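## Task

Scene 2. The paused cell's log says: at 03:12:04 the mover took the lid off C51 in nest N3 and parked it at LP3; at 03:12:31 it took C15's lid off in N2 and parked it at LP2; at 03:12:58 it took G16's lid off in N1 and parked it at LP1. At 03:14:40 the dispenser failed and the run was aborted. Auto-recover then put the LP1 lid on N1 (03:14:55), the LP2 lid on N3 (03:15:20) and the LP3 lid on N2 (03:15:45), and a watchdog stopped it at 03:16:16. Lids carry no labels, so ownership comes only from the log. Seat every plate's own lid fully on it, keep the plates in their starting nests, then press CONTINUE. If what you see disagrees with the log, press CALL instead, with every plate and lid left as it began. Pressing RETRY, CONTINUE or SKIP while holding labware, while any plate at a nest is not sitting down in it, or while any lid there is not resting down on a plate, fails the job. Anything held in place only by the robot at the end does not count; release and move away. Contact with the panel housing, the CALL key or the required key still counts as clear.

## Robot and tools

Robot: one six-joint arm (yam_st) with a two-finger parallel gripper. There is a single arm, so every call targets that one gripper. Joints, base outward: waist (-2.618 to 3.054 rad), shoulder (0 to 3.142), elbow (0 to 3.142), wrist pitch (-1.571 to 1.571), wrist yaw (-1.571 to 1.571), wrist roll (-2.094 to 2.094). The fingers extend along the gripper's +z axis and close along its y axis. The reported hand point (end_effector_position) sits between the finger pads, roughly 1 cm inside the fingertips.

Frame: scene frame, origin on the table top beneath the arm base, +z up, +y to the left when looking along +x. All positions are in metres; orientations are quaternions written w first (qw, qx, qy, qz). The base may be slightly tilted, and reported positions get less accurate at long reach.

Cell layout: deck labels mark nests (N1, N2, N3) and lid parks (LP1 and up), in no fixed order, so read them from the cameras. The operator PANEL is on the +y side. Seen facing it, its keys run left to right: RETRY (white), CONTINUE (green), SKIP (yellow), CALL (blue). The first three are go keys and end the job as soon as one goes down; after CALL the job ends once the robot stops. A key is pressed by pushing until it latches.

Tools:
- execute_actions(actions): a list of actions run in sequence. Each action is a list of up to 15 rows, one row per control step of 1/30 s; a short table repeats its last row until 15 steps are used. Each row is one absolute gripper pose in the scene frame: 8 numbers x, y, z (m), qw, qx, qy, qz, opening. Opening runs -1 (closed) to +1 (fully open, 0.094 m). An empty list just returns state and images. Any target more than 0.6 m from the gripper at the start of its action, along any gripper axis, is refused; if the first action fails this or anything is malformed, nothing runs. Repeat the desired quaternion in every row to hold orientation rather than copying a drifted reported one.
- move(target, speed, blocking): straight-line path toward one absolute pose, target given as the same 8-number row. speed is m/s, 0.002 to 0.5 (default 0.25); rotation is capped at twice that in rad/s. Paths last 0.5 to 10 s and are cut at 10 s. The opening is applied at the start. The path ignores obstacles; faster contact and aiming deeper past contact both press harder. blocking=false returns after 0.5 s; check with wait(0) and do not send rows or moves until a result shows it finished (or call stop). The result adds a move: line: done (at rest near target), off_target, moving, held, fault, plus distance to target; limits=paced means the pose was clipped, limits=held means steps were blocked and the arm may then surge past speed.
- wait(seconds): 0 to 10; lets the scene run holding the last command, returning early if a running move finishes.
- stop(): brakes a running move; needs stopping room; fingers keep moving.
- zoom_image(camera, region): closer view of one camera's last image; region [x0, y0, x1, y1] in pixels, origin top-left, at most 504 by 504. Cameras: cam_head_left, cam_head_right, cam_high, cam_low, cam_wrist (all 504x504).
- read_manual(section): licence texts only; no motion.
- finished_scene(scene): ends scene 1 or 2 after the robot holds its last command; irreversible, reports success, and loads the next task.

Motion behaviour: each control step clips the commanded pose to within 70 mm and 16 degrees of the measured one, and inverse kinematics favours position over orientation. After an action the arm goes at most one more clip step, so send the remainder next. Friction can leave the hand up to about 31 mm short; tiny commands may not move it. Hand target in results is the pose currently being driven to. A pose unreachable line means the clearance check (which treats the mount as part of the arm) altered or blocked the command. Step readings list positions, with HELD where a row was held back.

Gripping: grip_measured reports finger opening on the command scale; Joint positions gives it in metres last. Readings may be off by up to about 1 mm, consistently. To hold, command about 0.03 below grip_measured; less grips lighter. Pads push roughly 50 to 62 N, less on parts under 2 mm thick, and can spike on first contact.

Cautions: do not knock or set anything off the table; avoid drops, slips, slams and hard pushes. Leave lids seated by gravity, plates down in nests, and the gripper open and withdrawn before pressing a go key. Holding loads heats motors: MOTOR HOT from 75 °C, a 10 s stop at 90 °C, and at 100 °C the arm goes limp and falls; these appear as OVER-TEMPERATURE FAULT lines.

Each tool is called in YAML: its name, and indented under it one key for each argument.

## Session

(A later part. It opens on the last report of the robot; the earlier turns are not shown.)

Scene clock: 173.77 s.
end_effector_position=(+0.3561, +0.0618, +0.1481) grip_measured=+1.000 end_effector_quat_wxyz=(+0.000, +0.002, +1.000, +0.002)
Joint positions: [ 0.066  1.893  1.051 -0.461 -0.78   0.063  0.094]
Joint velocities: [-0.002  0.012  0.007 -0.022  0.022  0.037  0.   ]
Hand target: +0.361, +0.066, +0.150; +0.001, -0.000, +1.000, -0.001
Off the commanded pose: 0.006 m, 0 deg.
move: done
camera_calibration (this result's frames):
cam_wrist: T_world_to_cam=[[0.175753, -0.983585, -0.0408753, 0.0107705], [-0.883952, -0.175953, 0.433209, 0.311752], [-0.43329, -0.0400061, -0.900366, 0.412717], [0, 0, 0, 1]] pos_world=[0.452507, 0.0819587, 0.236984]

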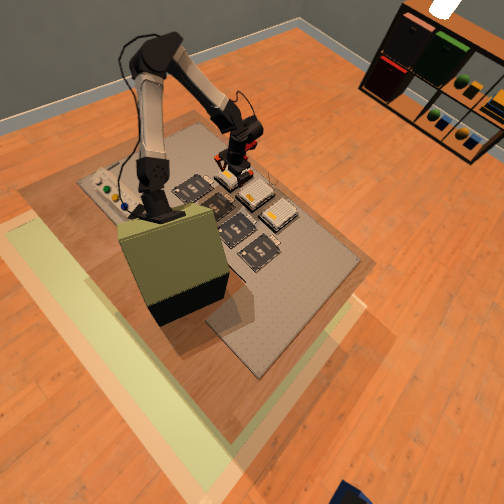

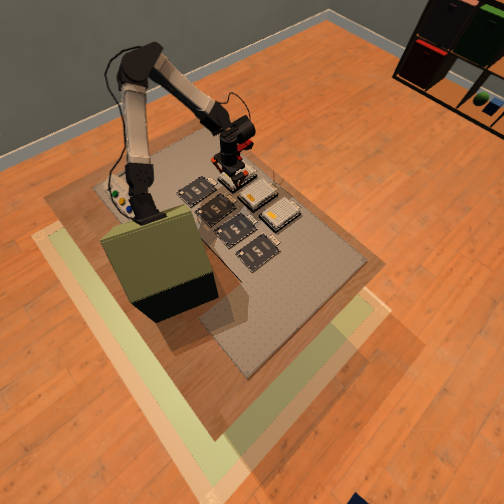

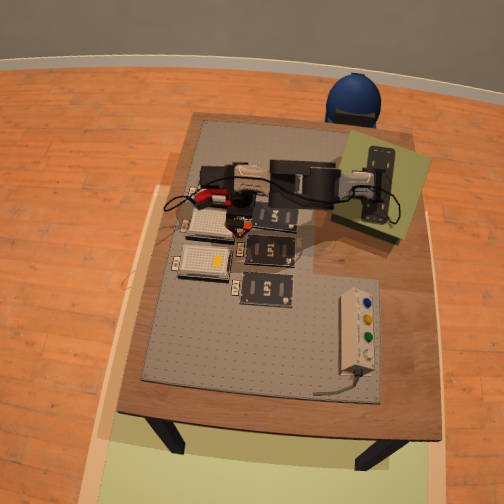

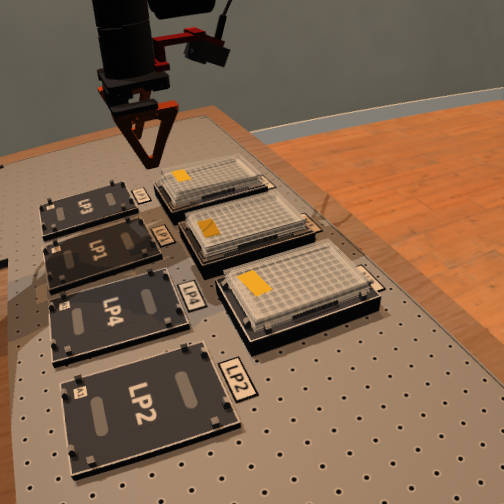

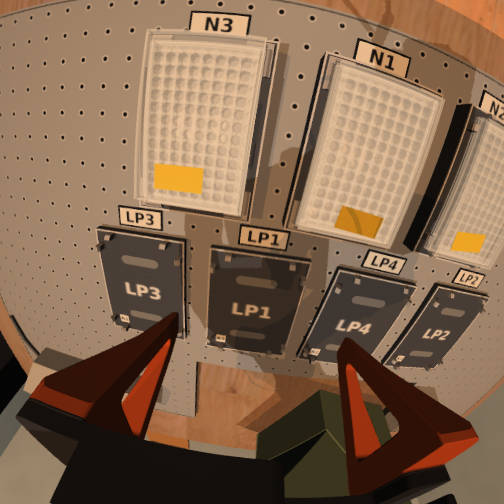

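move:
  target: [0.365,0.118,0.13,0,0,1,0,1]
  speed: 0.15

zoom_image:
  camera: "cam_wrist"
  region: [130, 0, 400, 270]

Scene clock: 177.40 s.
end_effector_position=(+0.3526, +0.1085, +0.1262) grip_measured=+1.000 end_effector_quat_wxyz=(-0.017, +0.016, +1.000, -0.002)
Joint positions: [ 0.214  1.851  1.072 -0.437 -0.731  0.254  0.094]
Joint velocities: [-0.002 -0.002  0.027 -0.007 -0.037  0.051  0.   ]
Hand target: +0.365, +0.118, +0.130; +0.001, -0.000, +1.000, -0.000
Off the commanded pose: 0.016 m, 3 deg.
move: off_target
camera_calibration (this result's frames):
cam_wrist: T_world_to_cam=[[0.146227, -0.988509, -0.0382982, 0.0670431], [-0.873423, -0.147187, 0.464186, 0.315609], [-0.464489, -0.034426, -0.884909, 0.401784], [0, 0, 0, 1]] pos_world=[0.452481, 0.126558, 0.211609]

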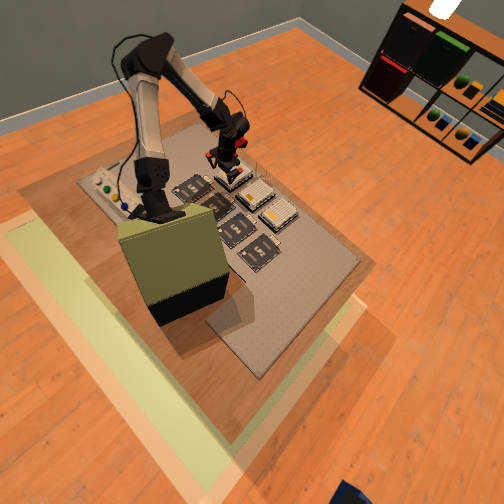

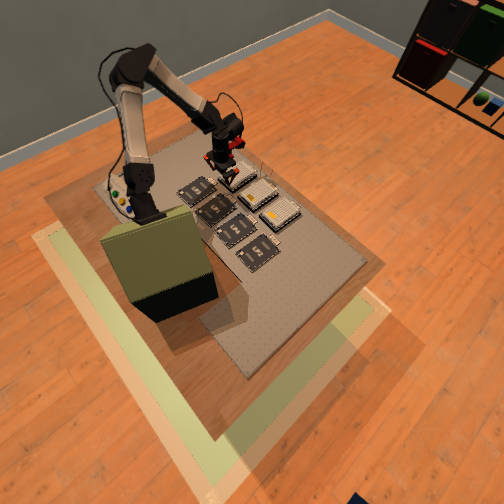

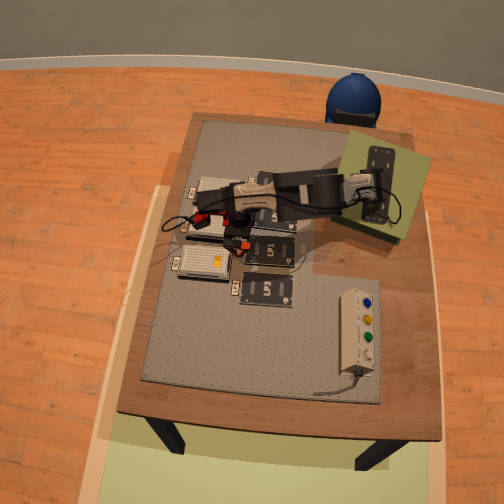

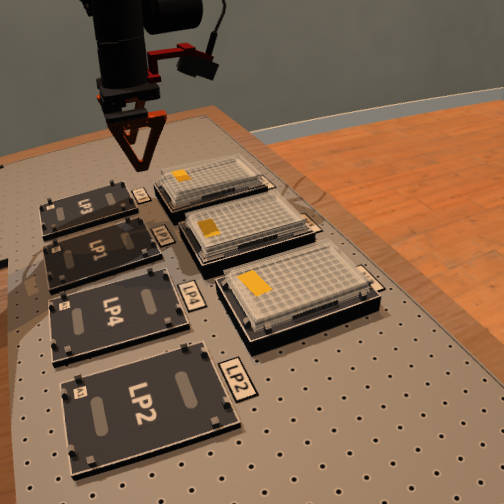

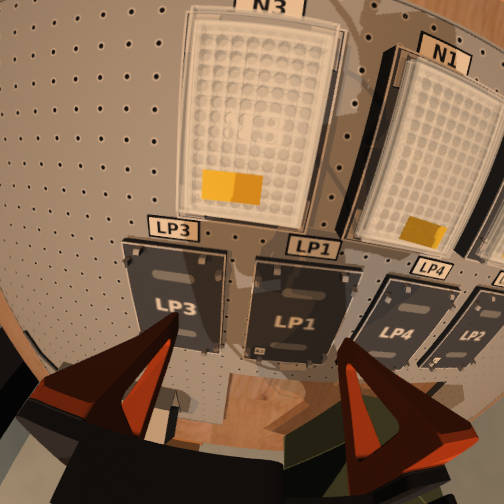

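Region (130, 0, 400, 270) of cam_wrist's 504x504 image, scaled by 1.867, with more detail than that image has.

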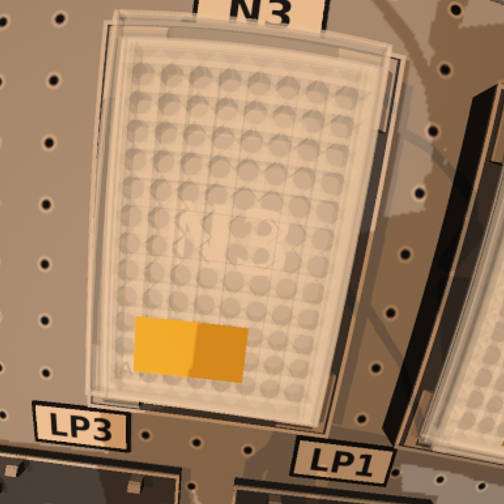

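move:
  target: [0.455,0.134,0.105,0,0,1,0,1]
  speed: 0.12

Scene clock: 179.83 s.
end_effector_position=(+0.4547, +0.1310, +0.1112) grip_measured=+1.000 end_effector_quat_wxyz=(+0.008, -0.001, +1.000, +0.003)
Joint positions: [ 0.232  2.119  1.563 -0.579 -0.721  0.287  0.094]
Joint velocities: [-0.007 -0.022  0.022 -0.081  0.022 -0.051  0.   ]
Hand target: +0.455, +0.133, +0.105; +0.001, +0.000, +1.000, +0.000
Off the commanded pose: 0.007 m, 1 deg.
move: done
camera_calibration (this result's frames):
cam_wrist: T_world_to_cam=[[0.181281, -0.982645, -0.039314, 0.0571093], [-0.889754, -0.18091, 0.419058, 0.431873], [-0.418898, -0.0409876, -0.907108, 0.419265], [0, 0, 0, 1]] pos_world=[0.549537, 0.151433, 0.201584]

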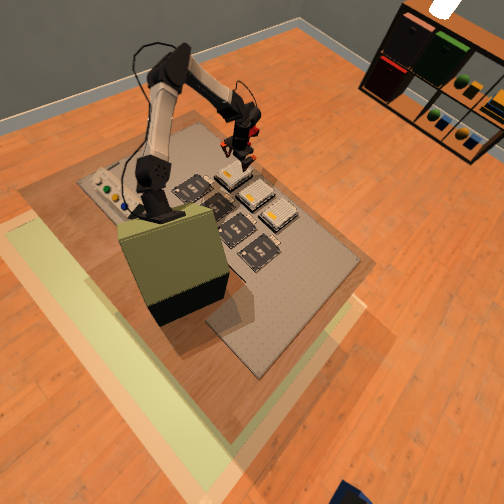

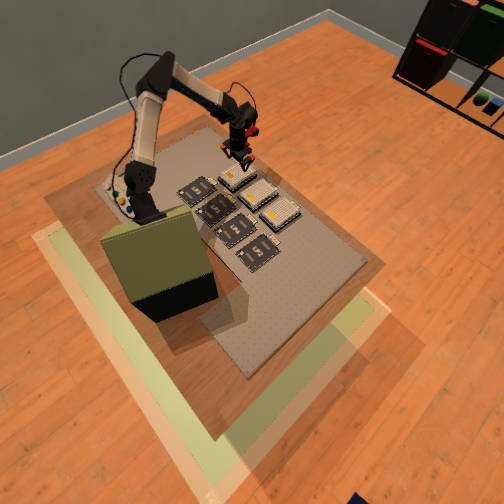

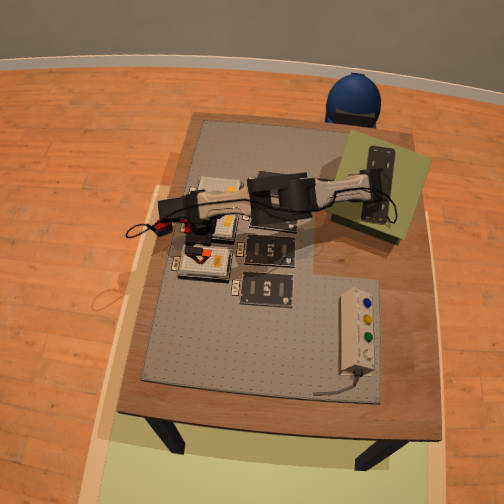

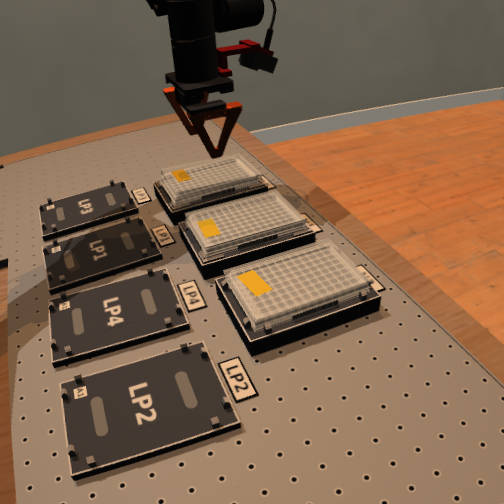

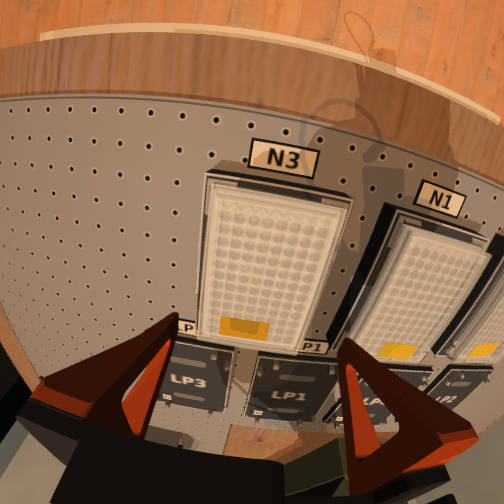

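zoom_image:
  camera: "cam_wrist"
  region: [170, 130, 470, 370]

Region (170, 130, 470, 370) of cam_wrist's 504x504 image, scaled by 1.680, with more detail than that image has; it fills the top 403 rows of this view, and the rest is white.

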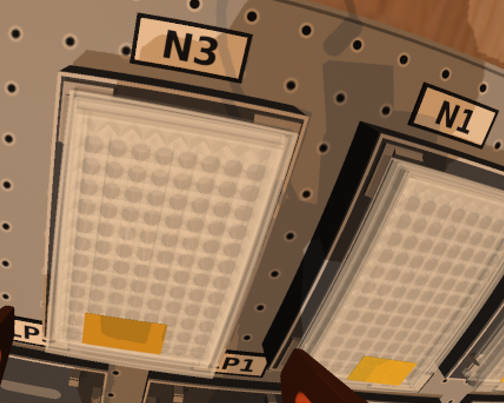

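zoom_image:
  camera: "cam_low"
  region: [155, 170, 205, 225]

zoom_image:
  camera: "cam_low"
  region: [180, 215, 230, 270]

Region (155, 170, 205, 225) of cam_low's 504x504 image, scaled by 9.164, with more detail than that image has; it fills the left 458 columns of this view, and the rest is white.

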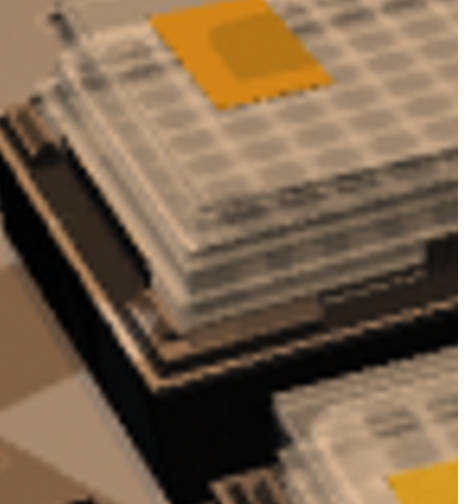

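Region (180, 215, 230, 270) of cam_low's 504x504 image, scaled by 9.164, with more detail than that image has; it fills the left 458 columns of this view, and the rest is white.

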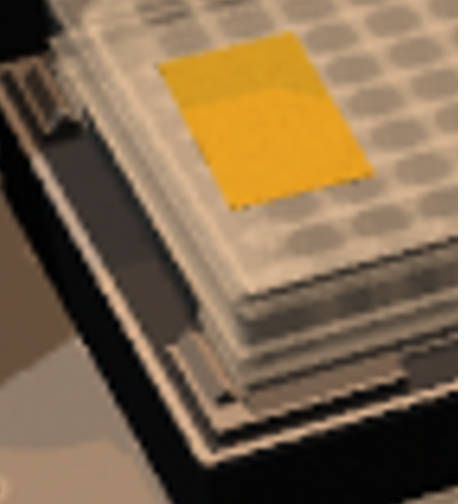

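execute_actions:
  actions:
    - [[0.455,0.134,0.080,0,0,1,0,1]]
    - [[0.455,0.134,0.078,0,0,1,0,1]]

Scene clock: 182.43 s.
end_effector_position=(+0.4456, +0.1294, +0.0805) grip_measured=+1.000 end_effector_quat_wxyz=(-0.010, +0.010, +1.000, -0.001)
Joint positions: [ 0.28   2.176  1.563 -0.533 -0.703  0.333  0.094]
Joint velocities: [-0.007  0.007 -0.012 -0.095  0.037 -0.037  0.   ]
Hand target: +0.455, +0.134, +0.078; +0.000, +0.000, +1.000, +0.000
Off the commanded pose: 0.011 m, 2 deg.
Step readings (end_effector_position; steps 1 to 15: 1st action; 16 to 30: 2nd action):
0: (+0.4545, +0.1310, +0.1113)
1: (+0.4545, +0.1308, +0.1094)
2: (+0.4548, +0.1311, +0.1059)
4: (+0.4514, +0.1314, +0.0959)
8: (+0.4434, +0.1299, +0.0814)
15: (+0.4440, +0.1292, +0.0805)
16: (+0.4443, +0.1293, +0.0805)
17: (+0.4446, +0.1293, +0.0805)
19: (+0.4450, +0.1294, +0.0805)
23: (+0.4454, +0.1294, +0.0805)
30: end_effector_position above
camera_calibration (this result's frames):
cam_wrist: T_world_to_cam=[[0.159739, -0.986455, -0.0372701, 0.0659663], [-0.8776, -0.159197, 0.452188, 0.425536], [-0.451996, -0.0395239, -0.891144, 0.400789], [0, 0, 0, 1]] pos_world=[0.544068, 0.148657, 0.167197]

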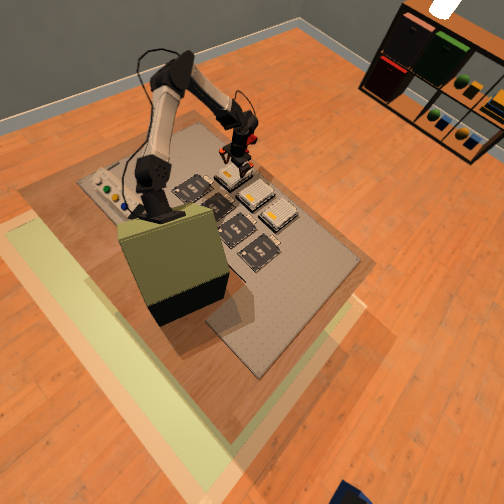

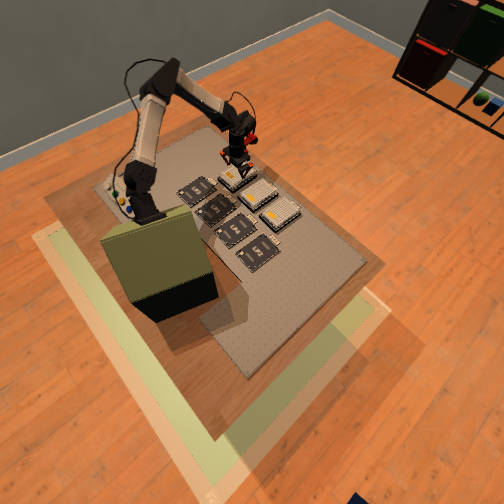

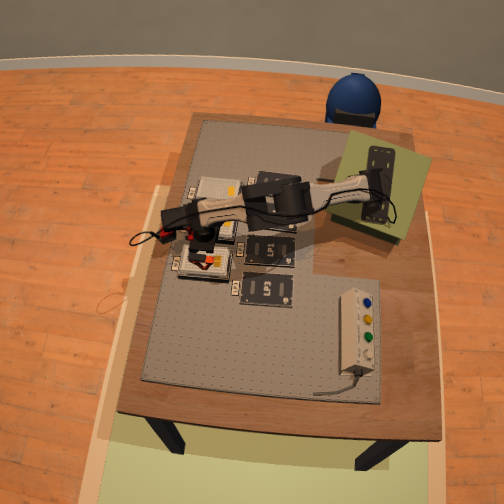

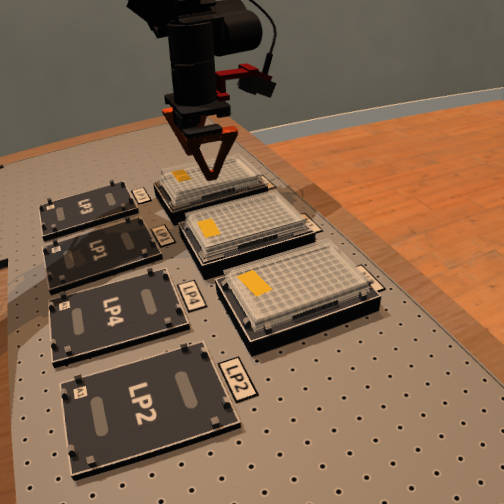

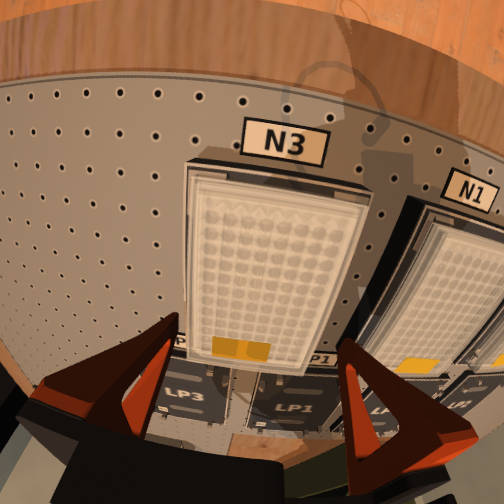

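execute_actions:
  actions:
    - [[0.461,0.133,0.080,0,0,1,0,1],[0.461,0.133,0.080,0,0,1,0,1],[0.461,0.133,0.080,0,0,1,0,1],[0.454,0.132,0.078,0,0,1,0,1]]

Scene clock: 183.47 s.
end_effector_position=(+0.4541, +0.1326, +0.0808) grip_measured=+1.000 end_effector_quat_wxyz=(-0.001, +0.002, +1.000, +0.002)
Joint positions: [ 0.28   2.186  1.59  -0.526 -0.703  0.333  0.094]
Joint velocities: [-0.007  0.012 -0.007 -0.037 -0.007 -0.066  0.   ]
Hand target: +0.454, +0.132, +0.078; -0.000, +0.000, +1.000, -0.000
Off the commanded pose: 0.003 m, 0 deg.
Step readings (end_effector_position):
0: (+0.4457, +0.1294, +0.0805)
1: (+0.4465, +0.1299, +0.0806)
2: (+0.4489, +0.1306, +0.0805)
4: (+0.4530, +0.1323, +0.0808)
8: (+0.4539, +0.1325, +0.0808)
15: end_effector_position above
camera_calibration (this result's frames):
cam_wrist: T_world_to_cam=[[0.174772, -0.983806, -0.0397538, 0.0607751], [-0.882707, -0.174444, 0.436347, 0.438944], [-0.436215, -0.0411702, -0.8989, 0.398766], [0, 0, 0, 1]] pos_world=[0.550785, 0.152779, 0.169335]

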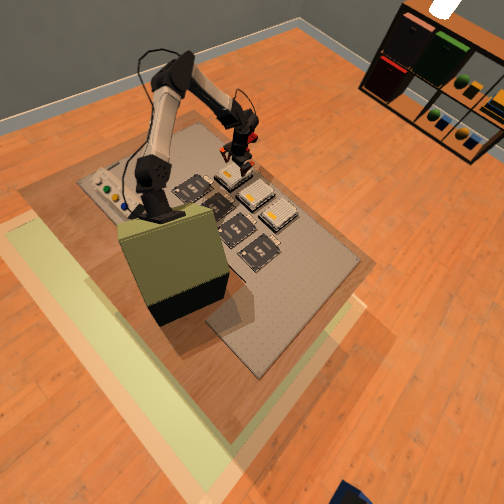

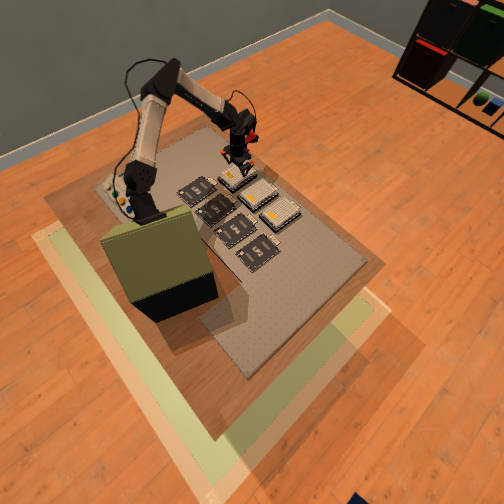

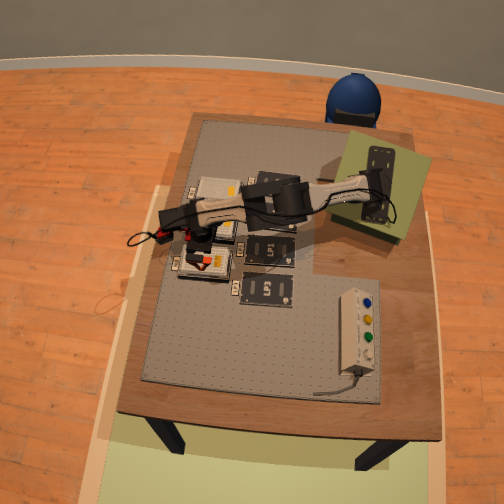

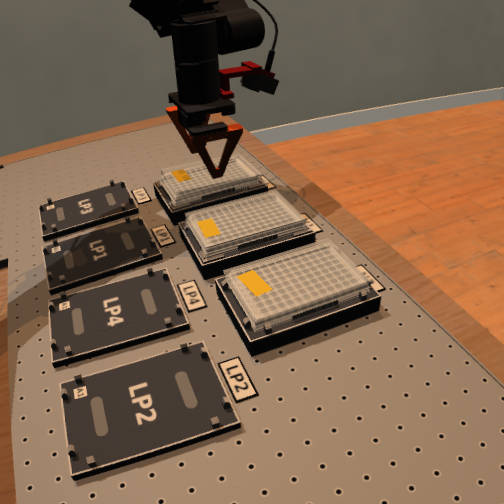

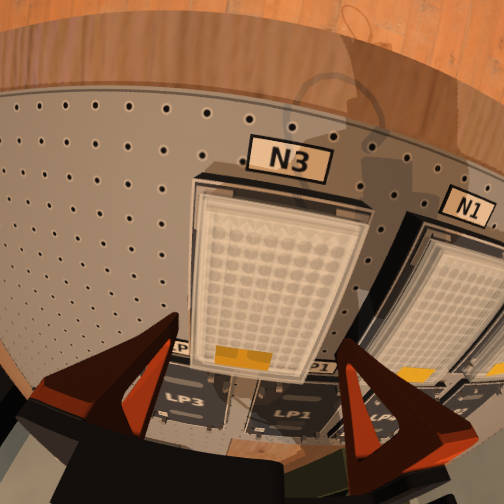

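execute_actions:
  actions:
    - [[0.454,0.132,0.060,0,0,1,0,1],[0.454,0.132,0.060,0,0,1,0,1],[0.454,0.132,0.060,0,0,1,0,1],[0.454,0.132,0.072,0,0,1,0,1]]

Scene clock: 184.40 s.
end_effector_position=(+0.4554, +0.1337, +0.0748) grip_measured=+1.000 end_effector_quat_wxyz=(+0.002, -0.000, +1.000, +0.002)
Joint positions: [ 0.29   2.196  1.59  -0.501 -0.698  0.345  0.094]
Joint velocities: [-0.012 -0.012  0.012 -0.007  0.007 -0.037  0.   ]
Hand target: +0.454, +0.132, +0.072; +0.000, -0.000, +1.000, -0.000
Off the commanded pose: 0.004 m, 0 deg.
Step readings (end_effector_position):
0: (+0.4541, +0.1326, +0.0808)
1: (+0.4547, +0.1327, +0.0800)
2: (+0.4558, +0.1330, +0.0786)
4: (+0.4558, +0.1335, +0.0754)
8: (+0.4554, +0.1337, +0.0748)
15: end_effector_position above
camera_calibration (this result's frames):
cam_wrist: T_world_to_cam=[[0.17972, -0.9829, -0.0400987, 0.0590114], [-0.884377, -0.179287, 0.430968, 0.444687], [-0.430788, -0.0419913, -0.901476, 0.391794], [0, 0, 0, 1]] pos_world=[0.551445, 0.154181, 0.163913]

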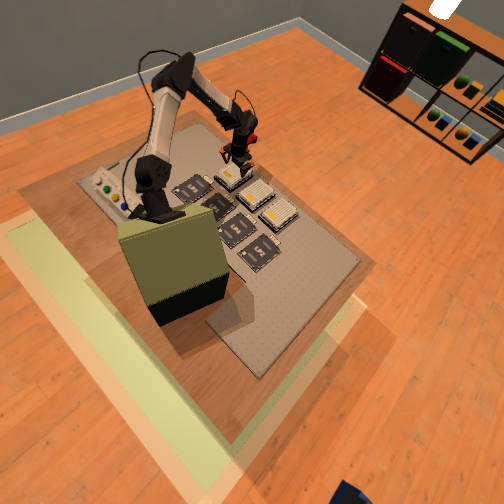

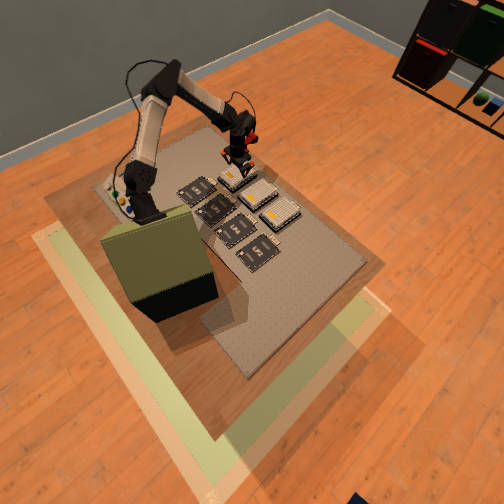

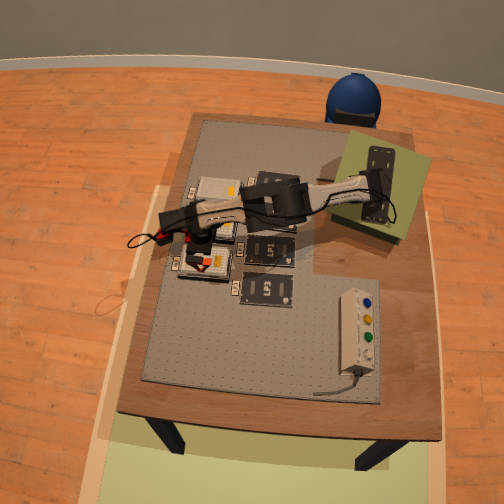

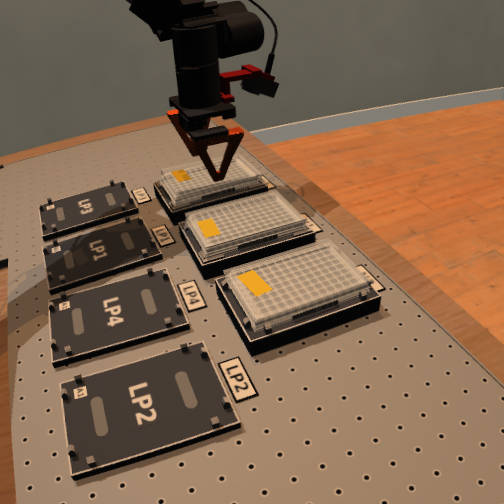

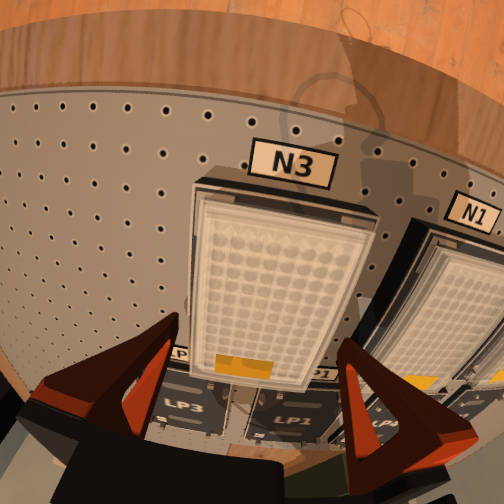

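execute_actions:
  actions:
    - [[0.4545,0.1325,0.053,0,0,1,0,1],[0.4545,0.1325,0.053,0,0,1,0,1],[0.4545,0.1325,0.053,0,0,1,0,1],[0.4545,0.1325,0.068,0,0,1,0,1]]

zoom_image:
  camera: "cam_low"
  region: [150, 120, 290, 230]

Scene clock: 185.40 s.
end_effector_position=(+0.4548, +0.1334, +0.0682) grip_measured=+1.000 end_effector_quat_wxyz=(+0.001, +0.001, +1.000, +0.002)
Joint positions: [ 0.299  2.209  1.59  -0.483 -0.693  0.357  0.094]
Joint velocities: [ 0.012  0.027 -0.017  0.007 -0.007  0.022  0.   ]
Hand target: +0.455, +0.133, +0.068; +0.000, -0.000, +1.000, +0.000
Off the commanded pose: 0.001 m, 0 deg.
Step readings (end_effector_position):
0: (+0.4554, +0.1337, +0.0748)
1: (+0.4556, +0.1337, +0.0738)
2: (+0.4566, +0.1337, +0.0723)
4: (+0.4557, +0.1336, +0.0687)
8: (+0.4548, +0.1334, +0.0682)
15: end_effector_position above
camera_calibration (this result's frames):
cam_wrist: T_world_to_cam=[[0.178094, -0.983215, -0.0396374, 0.0593641], [-0.884273, -0.177583, 0.431887, 0.446686], [-0.431676, -0.0418663, -0.901056, 0.385947], [0, 0, 0, 1]] pos_world=[0.551024, 0.15385, 0.157195]

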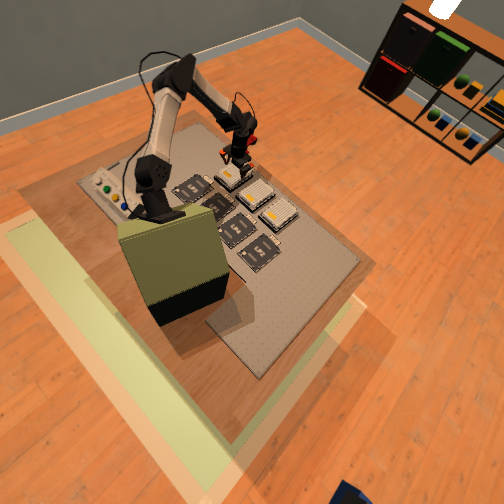

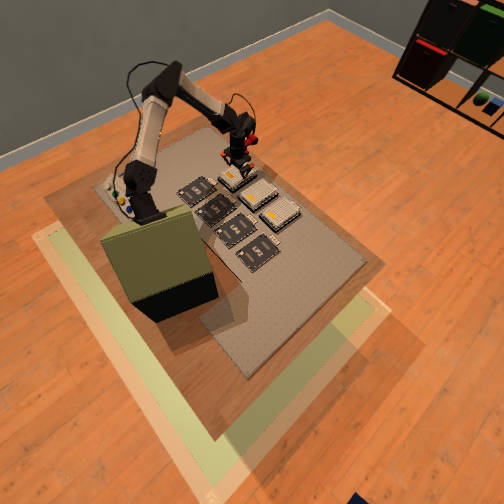

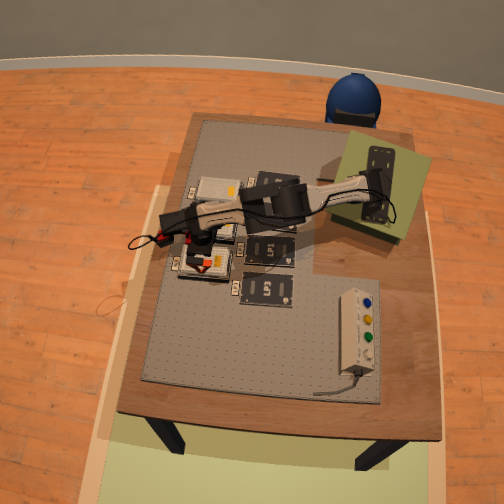

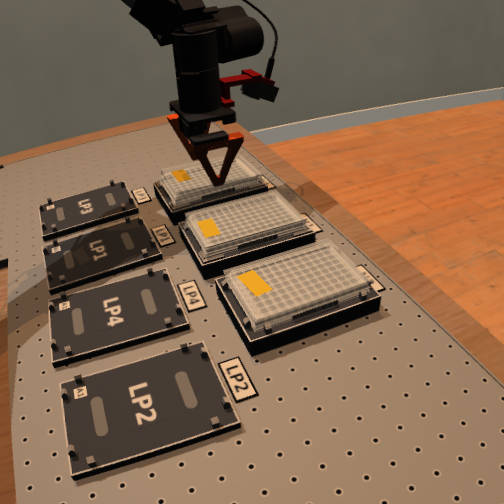

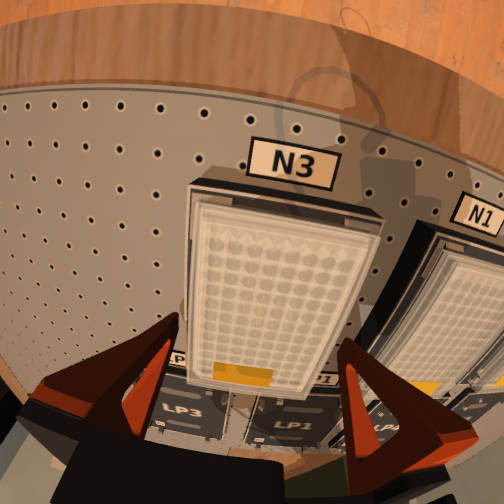

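Region (150, 120, 290, 230) of cam_low's 504x504 image, scaled by 3.600, with more detail than that image has; it fills the top 396 rows of this view, and the rest is white.

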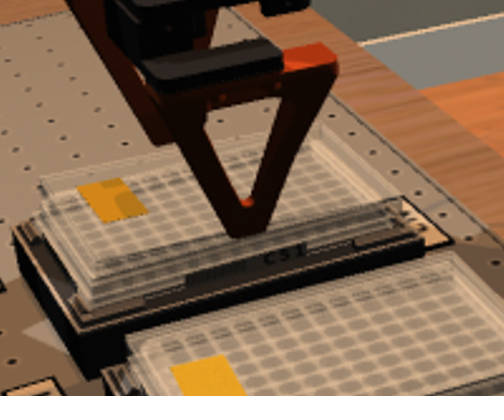

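zoom_image:
  camera: "cam_low"
  region: [190, 155, 260, 215]

Region (190, 155, 260, 215) of cam_low's 504x504 image, scaled by 7.200, with more detail than that image has; it fills the top 432 rows of this view, and the rest is white.

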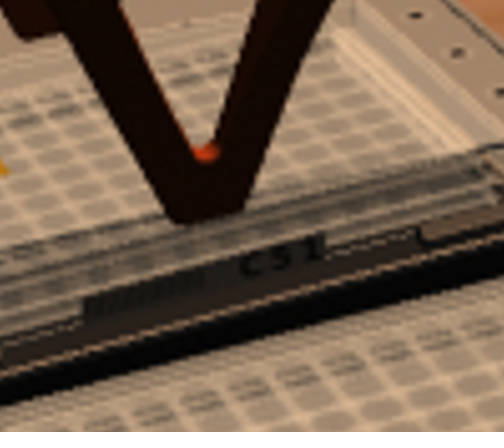

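execute_actions:
  actions:
    - [[0.4548,0.1334,0.068,0,0,1,0,0.92],[0.4548,0.1334,0.068,0,0,1,0,0.88],[0.4548,0.1334,0.068,0,0,1,0,0.86],[0.4548,0.1334,0.068,0,0,1,0,0.84],[0.4548,0.1334,0.068,0,0,1,0,0.83],[0.4548,0.1334,0.068,0,0,1,0,0.82],[0.4548,0.1334,0.068,0,0,1,0,0.81],[0.4548,0.1334,0.068,0,0,1,0,0.80],[0.4548,0.1334,0.068,0,0,1,0,0.79],[0.4548,0.1334,0.068,0,0,1,0,0.78],[0.4548,0.1334,0.068,0,0,1,0,0.77],[0.4548,0.1334,0.068,0,0,1,0,0.76],[0.4548,0.1334,0.068,0,0,1,0,0.75],[0.4548,0.1334,0.068,0,0,1,0,0.74]]

zoom_image:
  camera: "cam_low"
  region: [150, 140, 290, 230]

Scene clock: 188.63 s.
end_effector_position=(+0.4550, +0.1321, +0.0682) grip_measured=+0.744 end_effector_quat_wxyz=(+0.002, +0.001, +1.000, -0.002)
Joint positions: [ 0.299  2.209  1.59  -0.484 -0.686  0.357  0.082]
Joint velocities: [-0.007 -0.002 -0.002  0.007  0.007  0.022 -0.003]
Hand target: +0.455, +0.133, +0.068; +0.000, +0.000, +1.000, +0.000
Off the commanded pose: 0.001 m, 0 deg.
Step readings (end_effector_position):
0: (+0.4548, +0.1334, +0.0682)
1: (+0.4548, +0.1334, +0.0682)
2: (+0.4548, +0.1334, +0.0682)
4: (+0.4548, +0.1334, +0.0682)
8: (+0.4549, +0.1332, +0.0682)
15: end_effector_position above
camera_calibration (this result's frames):
cam_wrist: T_world_to_cam=[[0.177173, -0.983662, -0.0319275, 0.0579711], [-0.885115, -0.17344, 0.431845, 0.446428], [-0.430327, -0.0482516, -0.901383, 0.386212], [0, 0, 0, 1]] pos_world=[0.551067, 0.153088, 0.157188]

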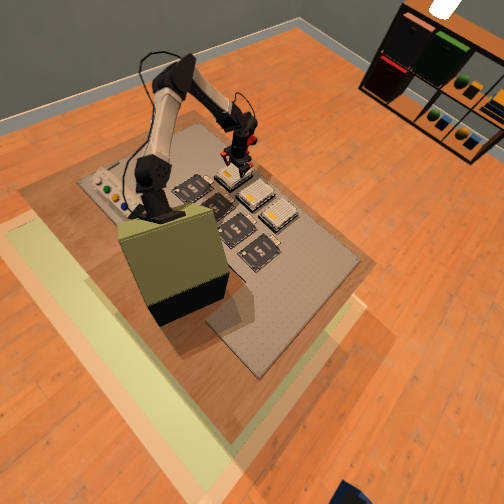

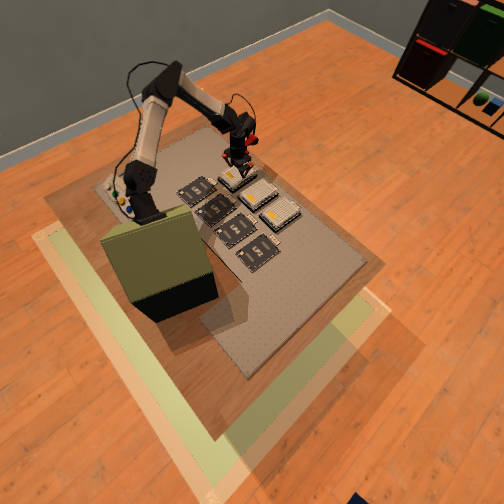

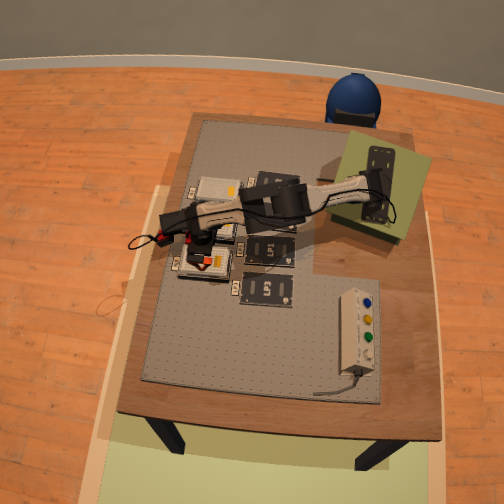

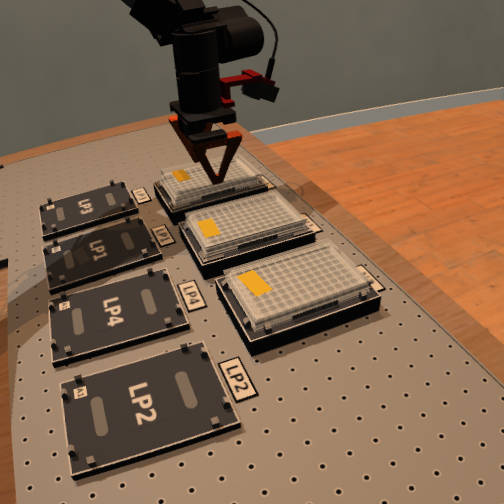

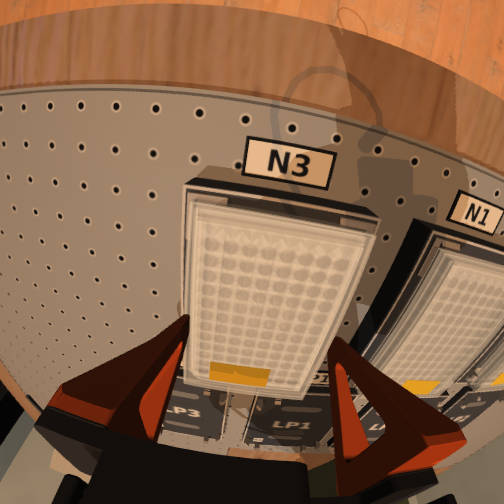

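Region (150, 140, 290, 230) of cam_low's 504x504 image, scaled by 3.600, with more detail than that image has; it fills the top 324 rows of this view, and the rest is white.

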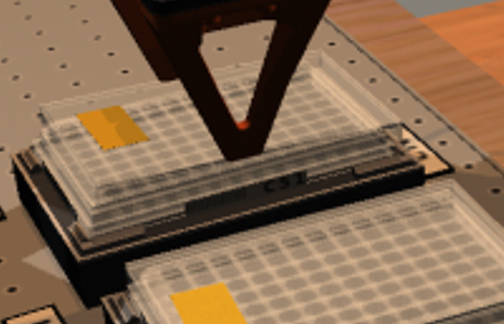

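execute_actions:
  actions:
    - [[0.4548,0.1325,0.068,0,0,1,0,0.74]]

Scene clock: 189.37 s.
end_effector_position=(+0.4550, +0.1320, +0.0682) grip_measured=+0.743 end_effector_quat_wxyz=(+0.002, +0.001, +1.000, -0.002)
Joint positions: [ 0.299  2.209  1.59  -0.484 -0.685  0.357  0.082]
Joint velocities: [ 0.002 -0.002  0.012  0.022 -0.007 -0.081 -0.   ]
Hand target: +0.455, +0.133, +0.068; +0.000, -0.000, +1.000, +0.000
Off the commanded pose: 0.001 m, 0 deg.
Step readings (end_effector_position):
0: (+0.4550, +0.1320, +0.0682)
1: (+0.4550, +0.1320, +0.0682)
2: (+0.4550, +0.1320, +0.0682)
4: (+0.4550, +0.1320, +0.0682)
8: (+0.4550, +0.1320, +0.0682)
15: end_effector_position above
camera_calibration (this result's frames):
cam_wrist: T_world_to_cam=[[0.177176, -0.983673, -0.0315521, 0.057881], [-0.885172, -0.173284, 0.43179, 0.446447], [-0.430208, -0.0485738, -0.901422, 0.38621], [0, 0, 0, 1]] pos_world=[0.551078, 0.153058, 0.157193]

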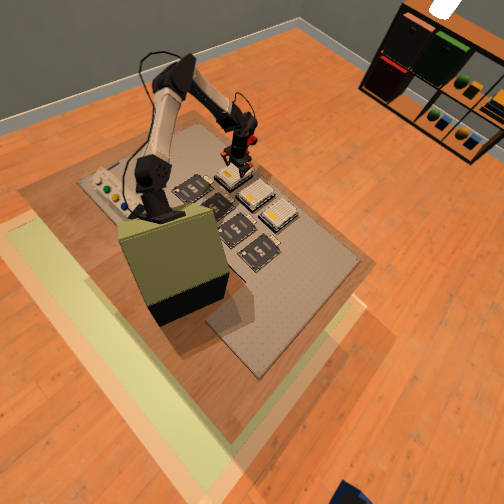

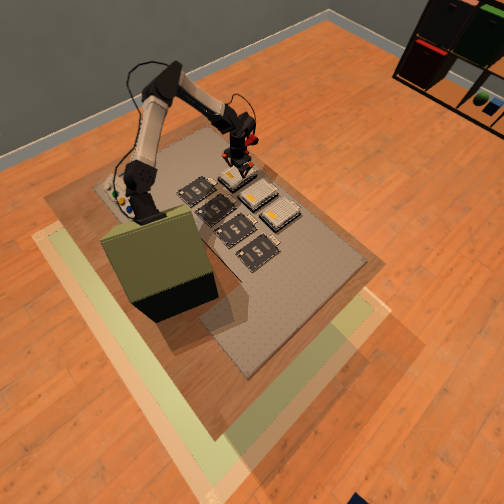

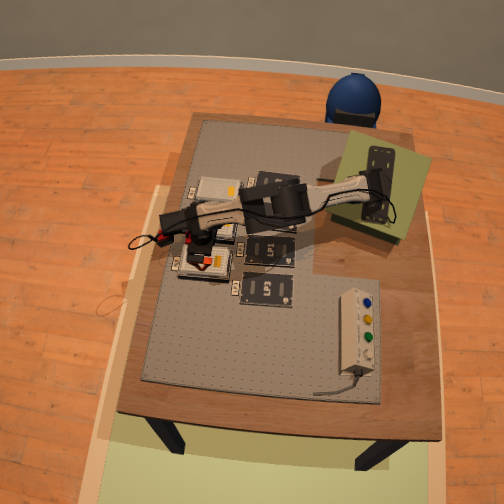

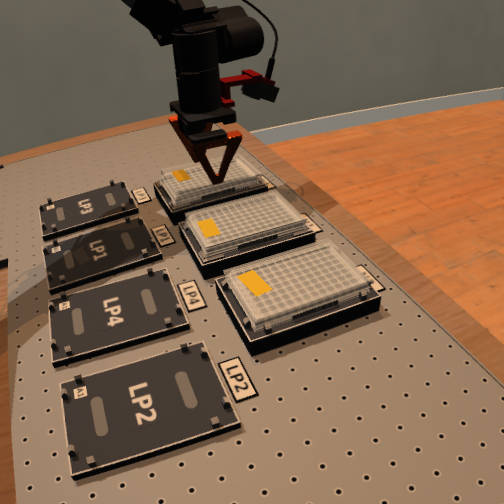

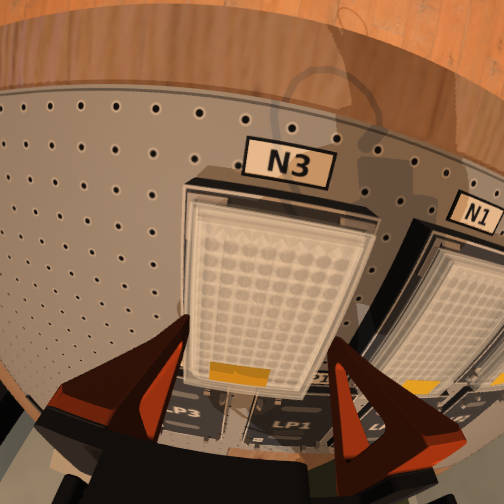

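zoom_image:
  camera: "cam_wrist"
  region: [150, 280, 380, 420]

zoom_image:
  camera: "cam_low"
  region: [185, 150, 255, 210]

Region (150, 280, 380, 420) of cam_wrist's 504x504 image, scaled by 2.191, with more detail than that image has; it fills the top 307 rows of this view, and the rest is white.

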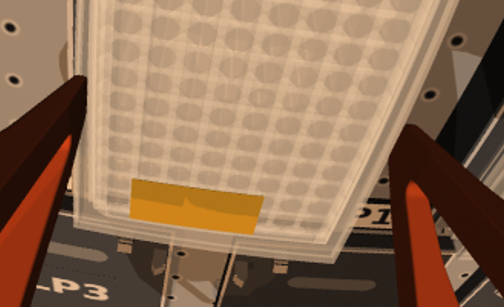

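Region (185, 150, 255, 210) of cam_low's 504x504 image, scaled by 7.200, with more detail than that image has; it fills the top 432 rows of this view, and the rest is white.

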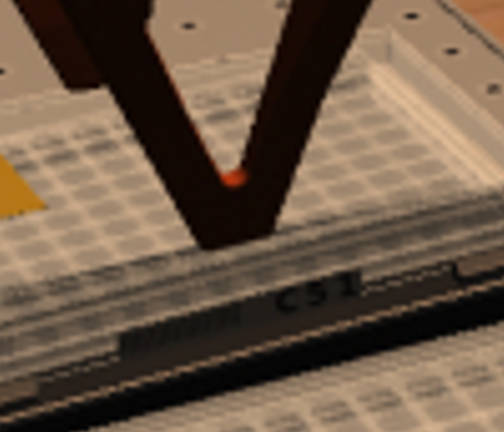

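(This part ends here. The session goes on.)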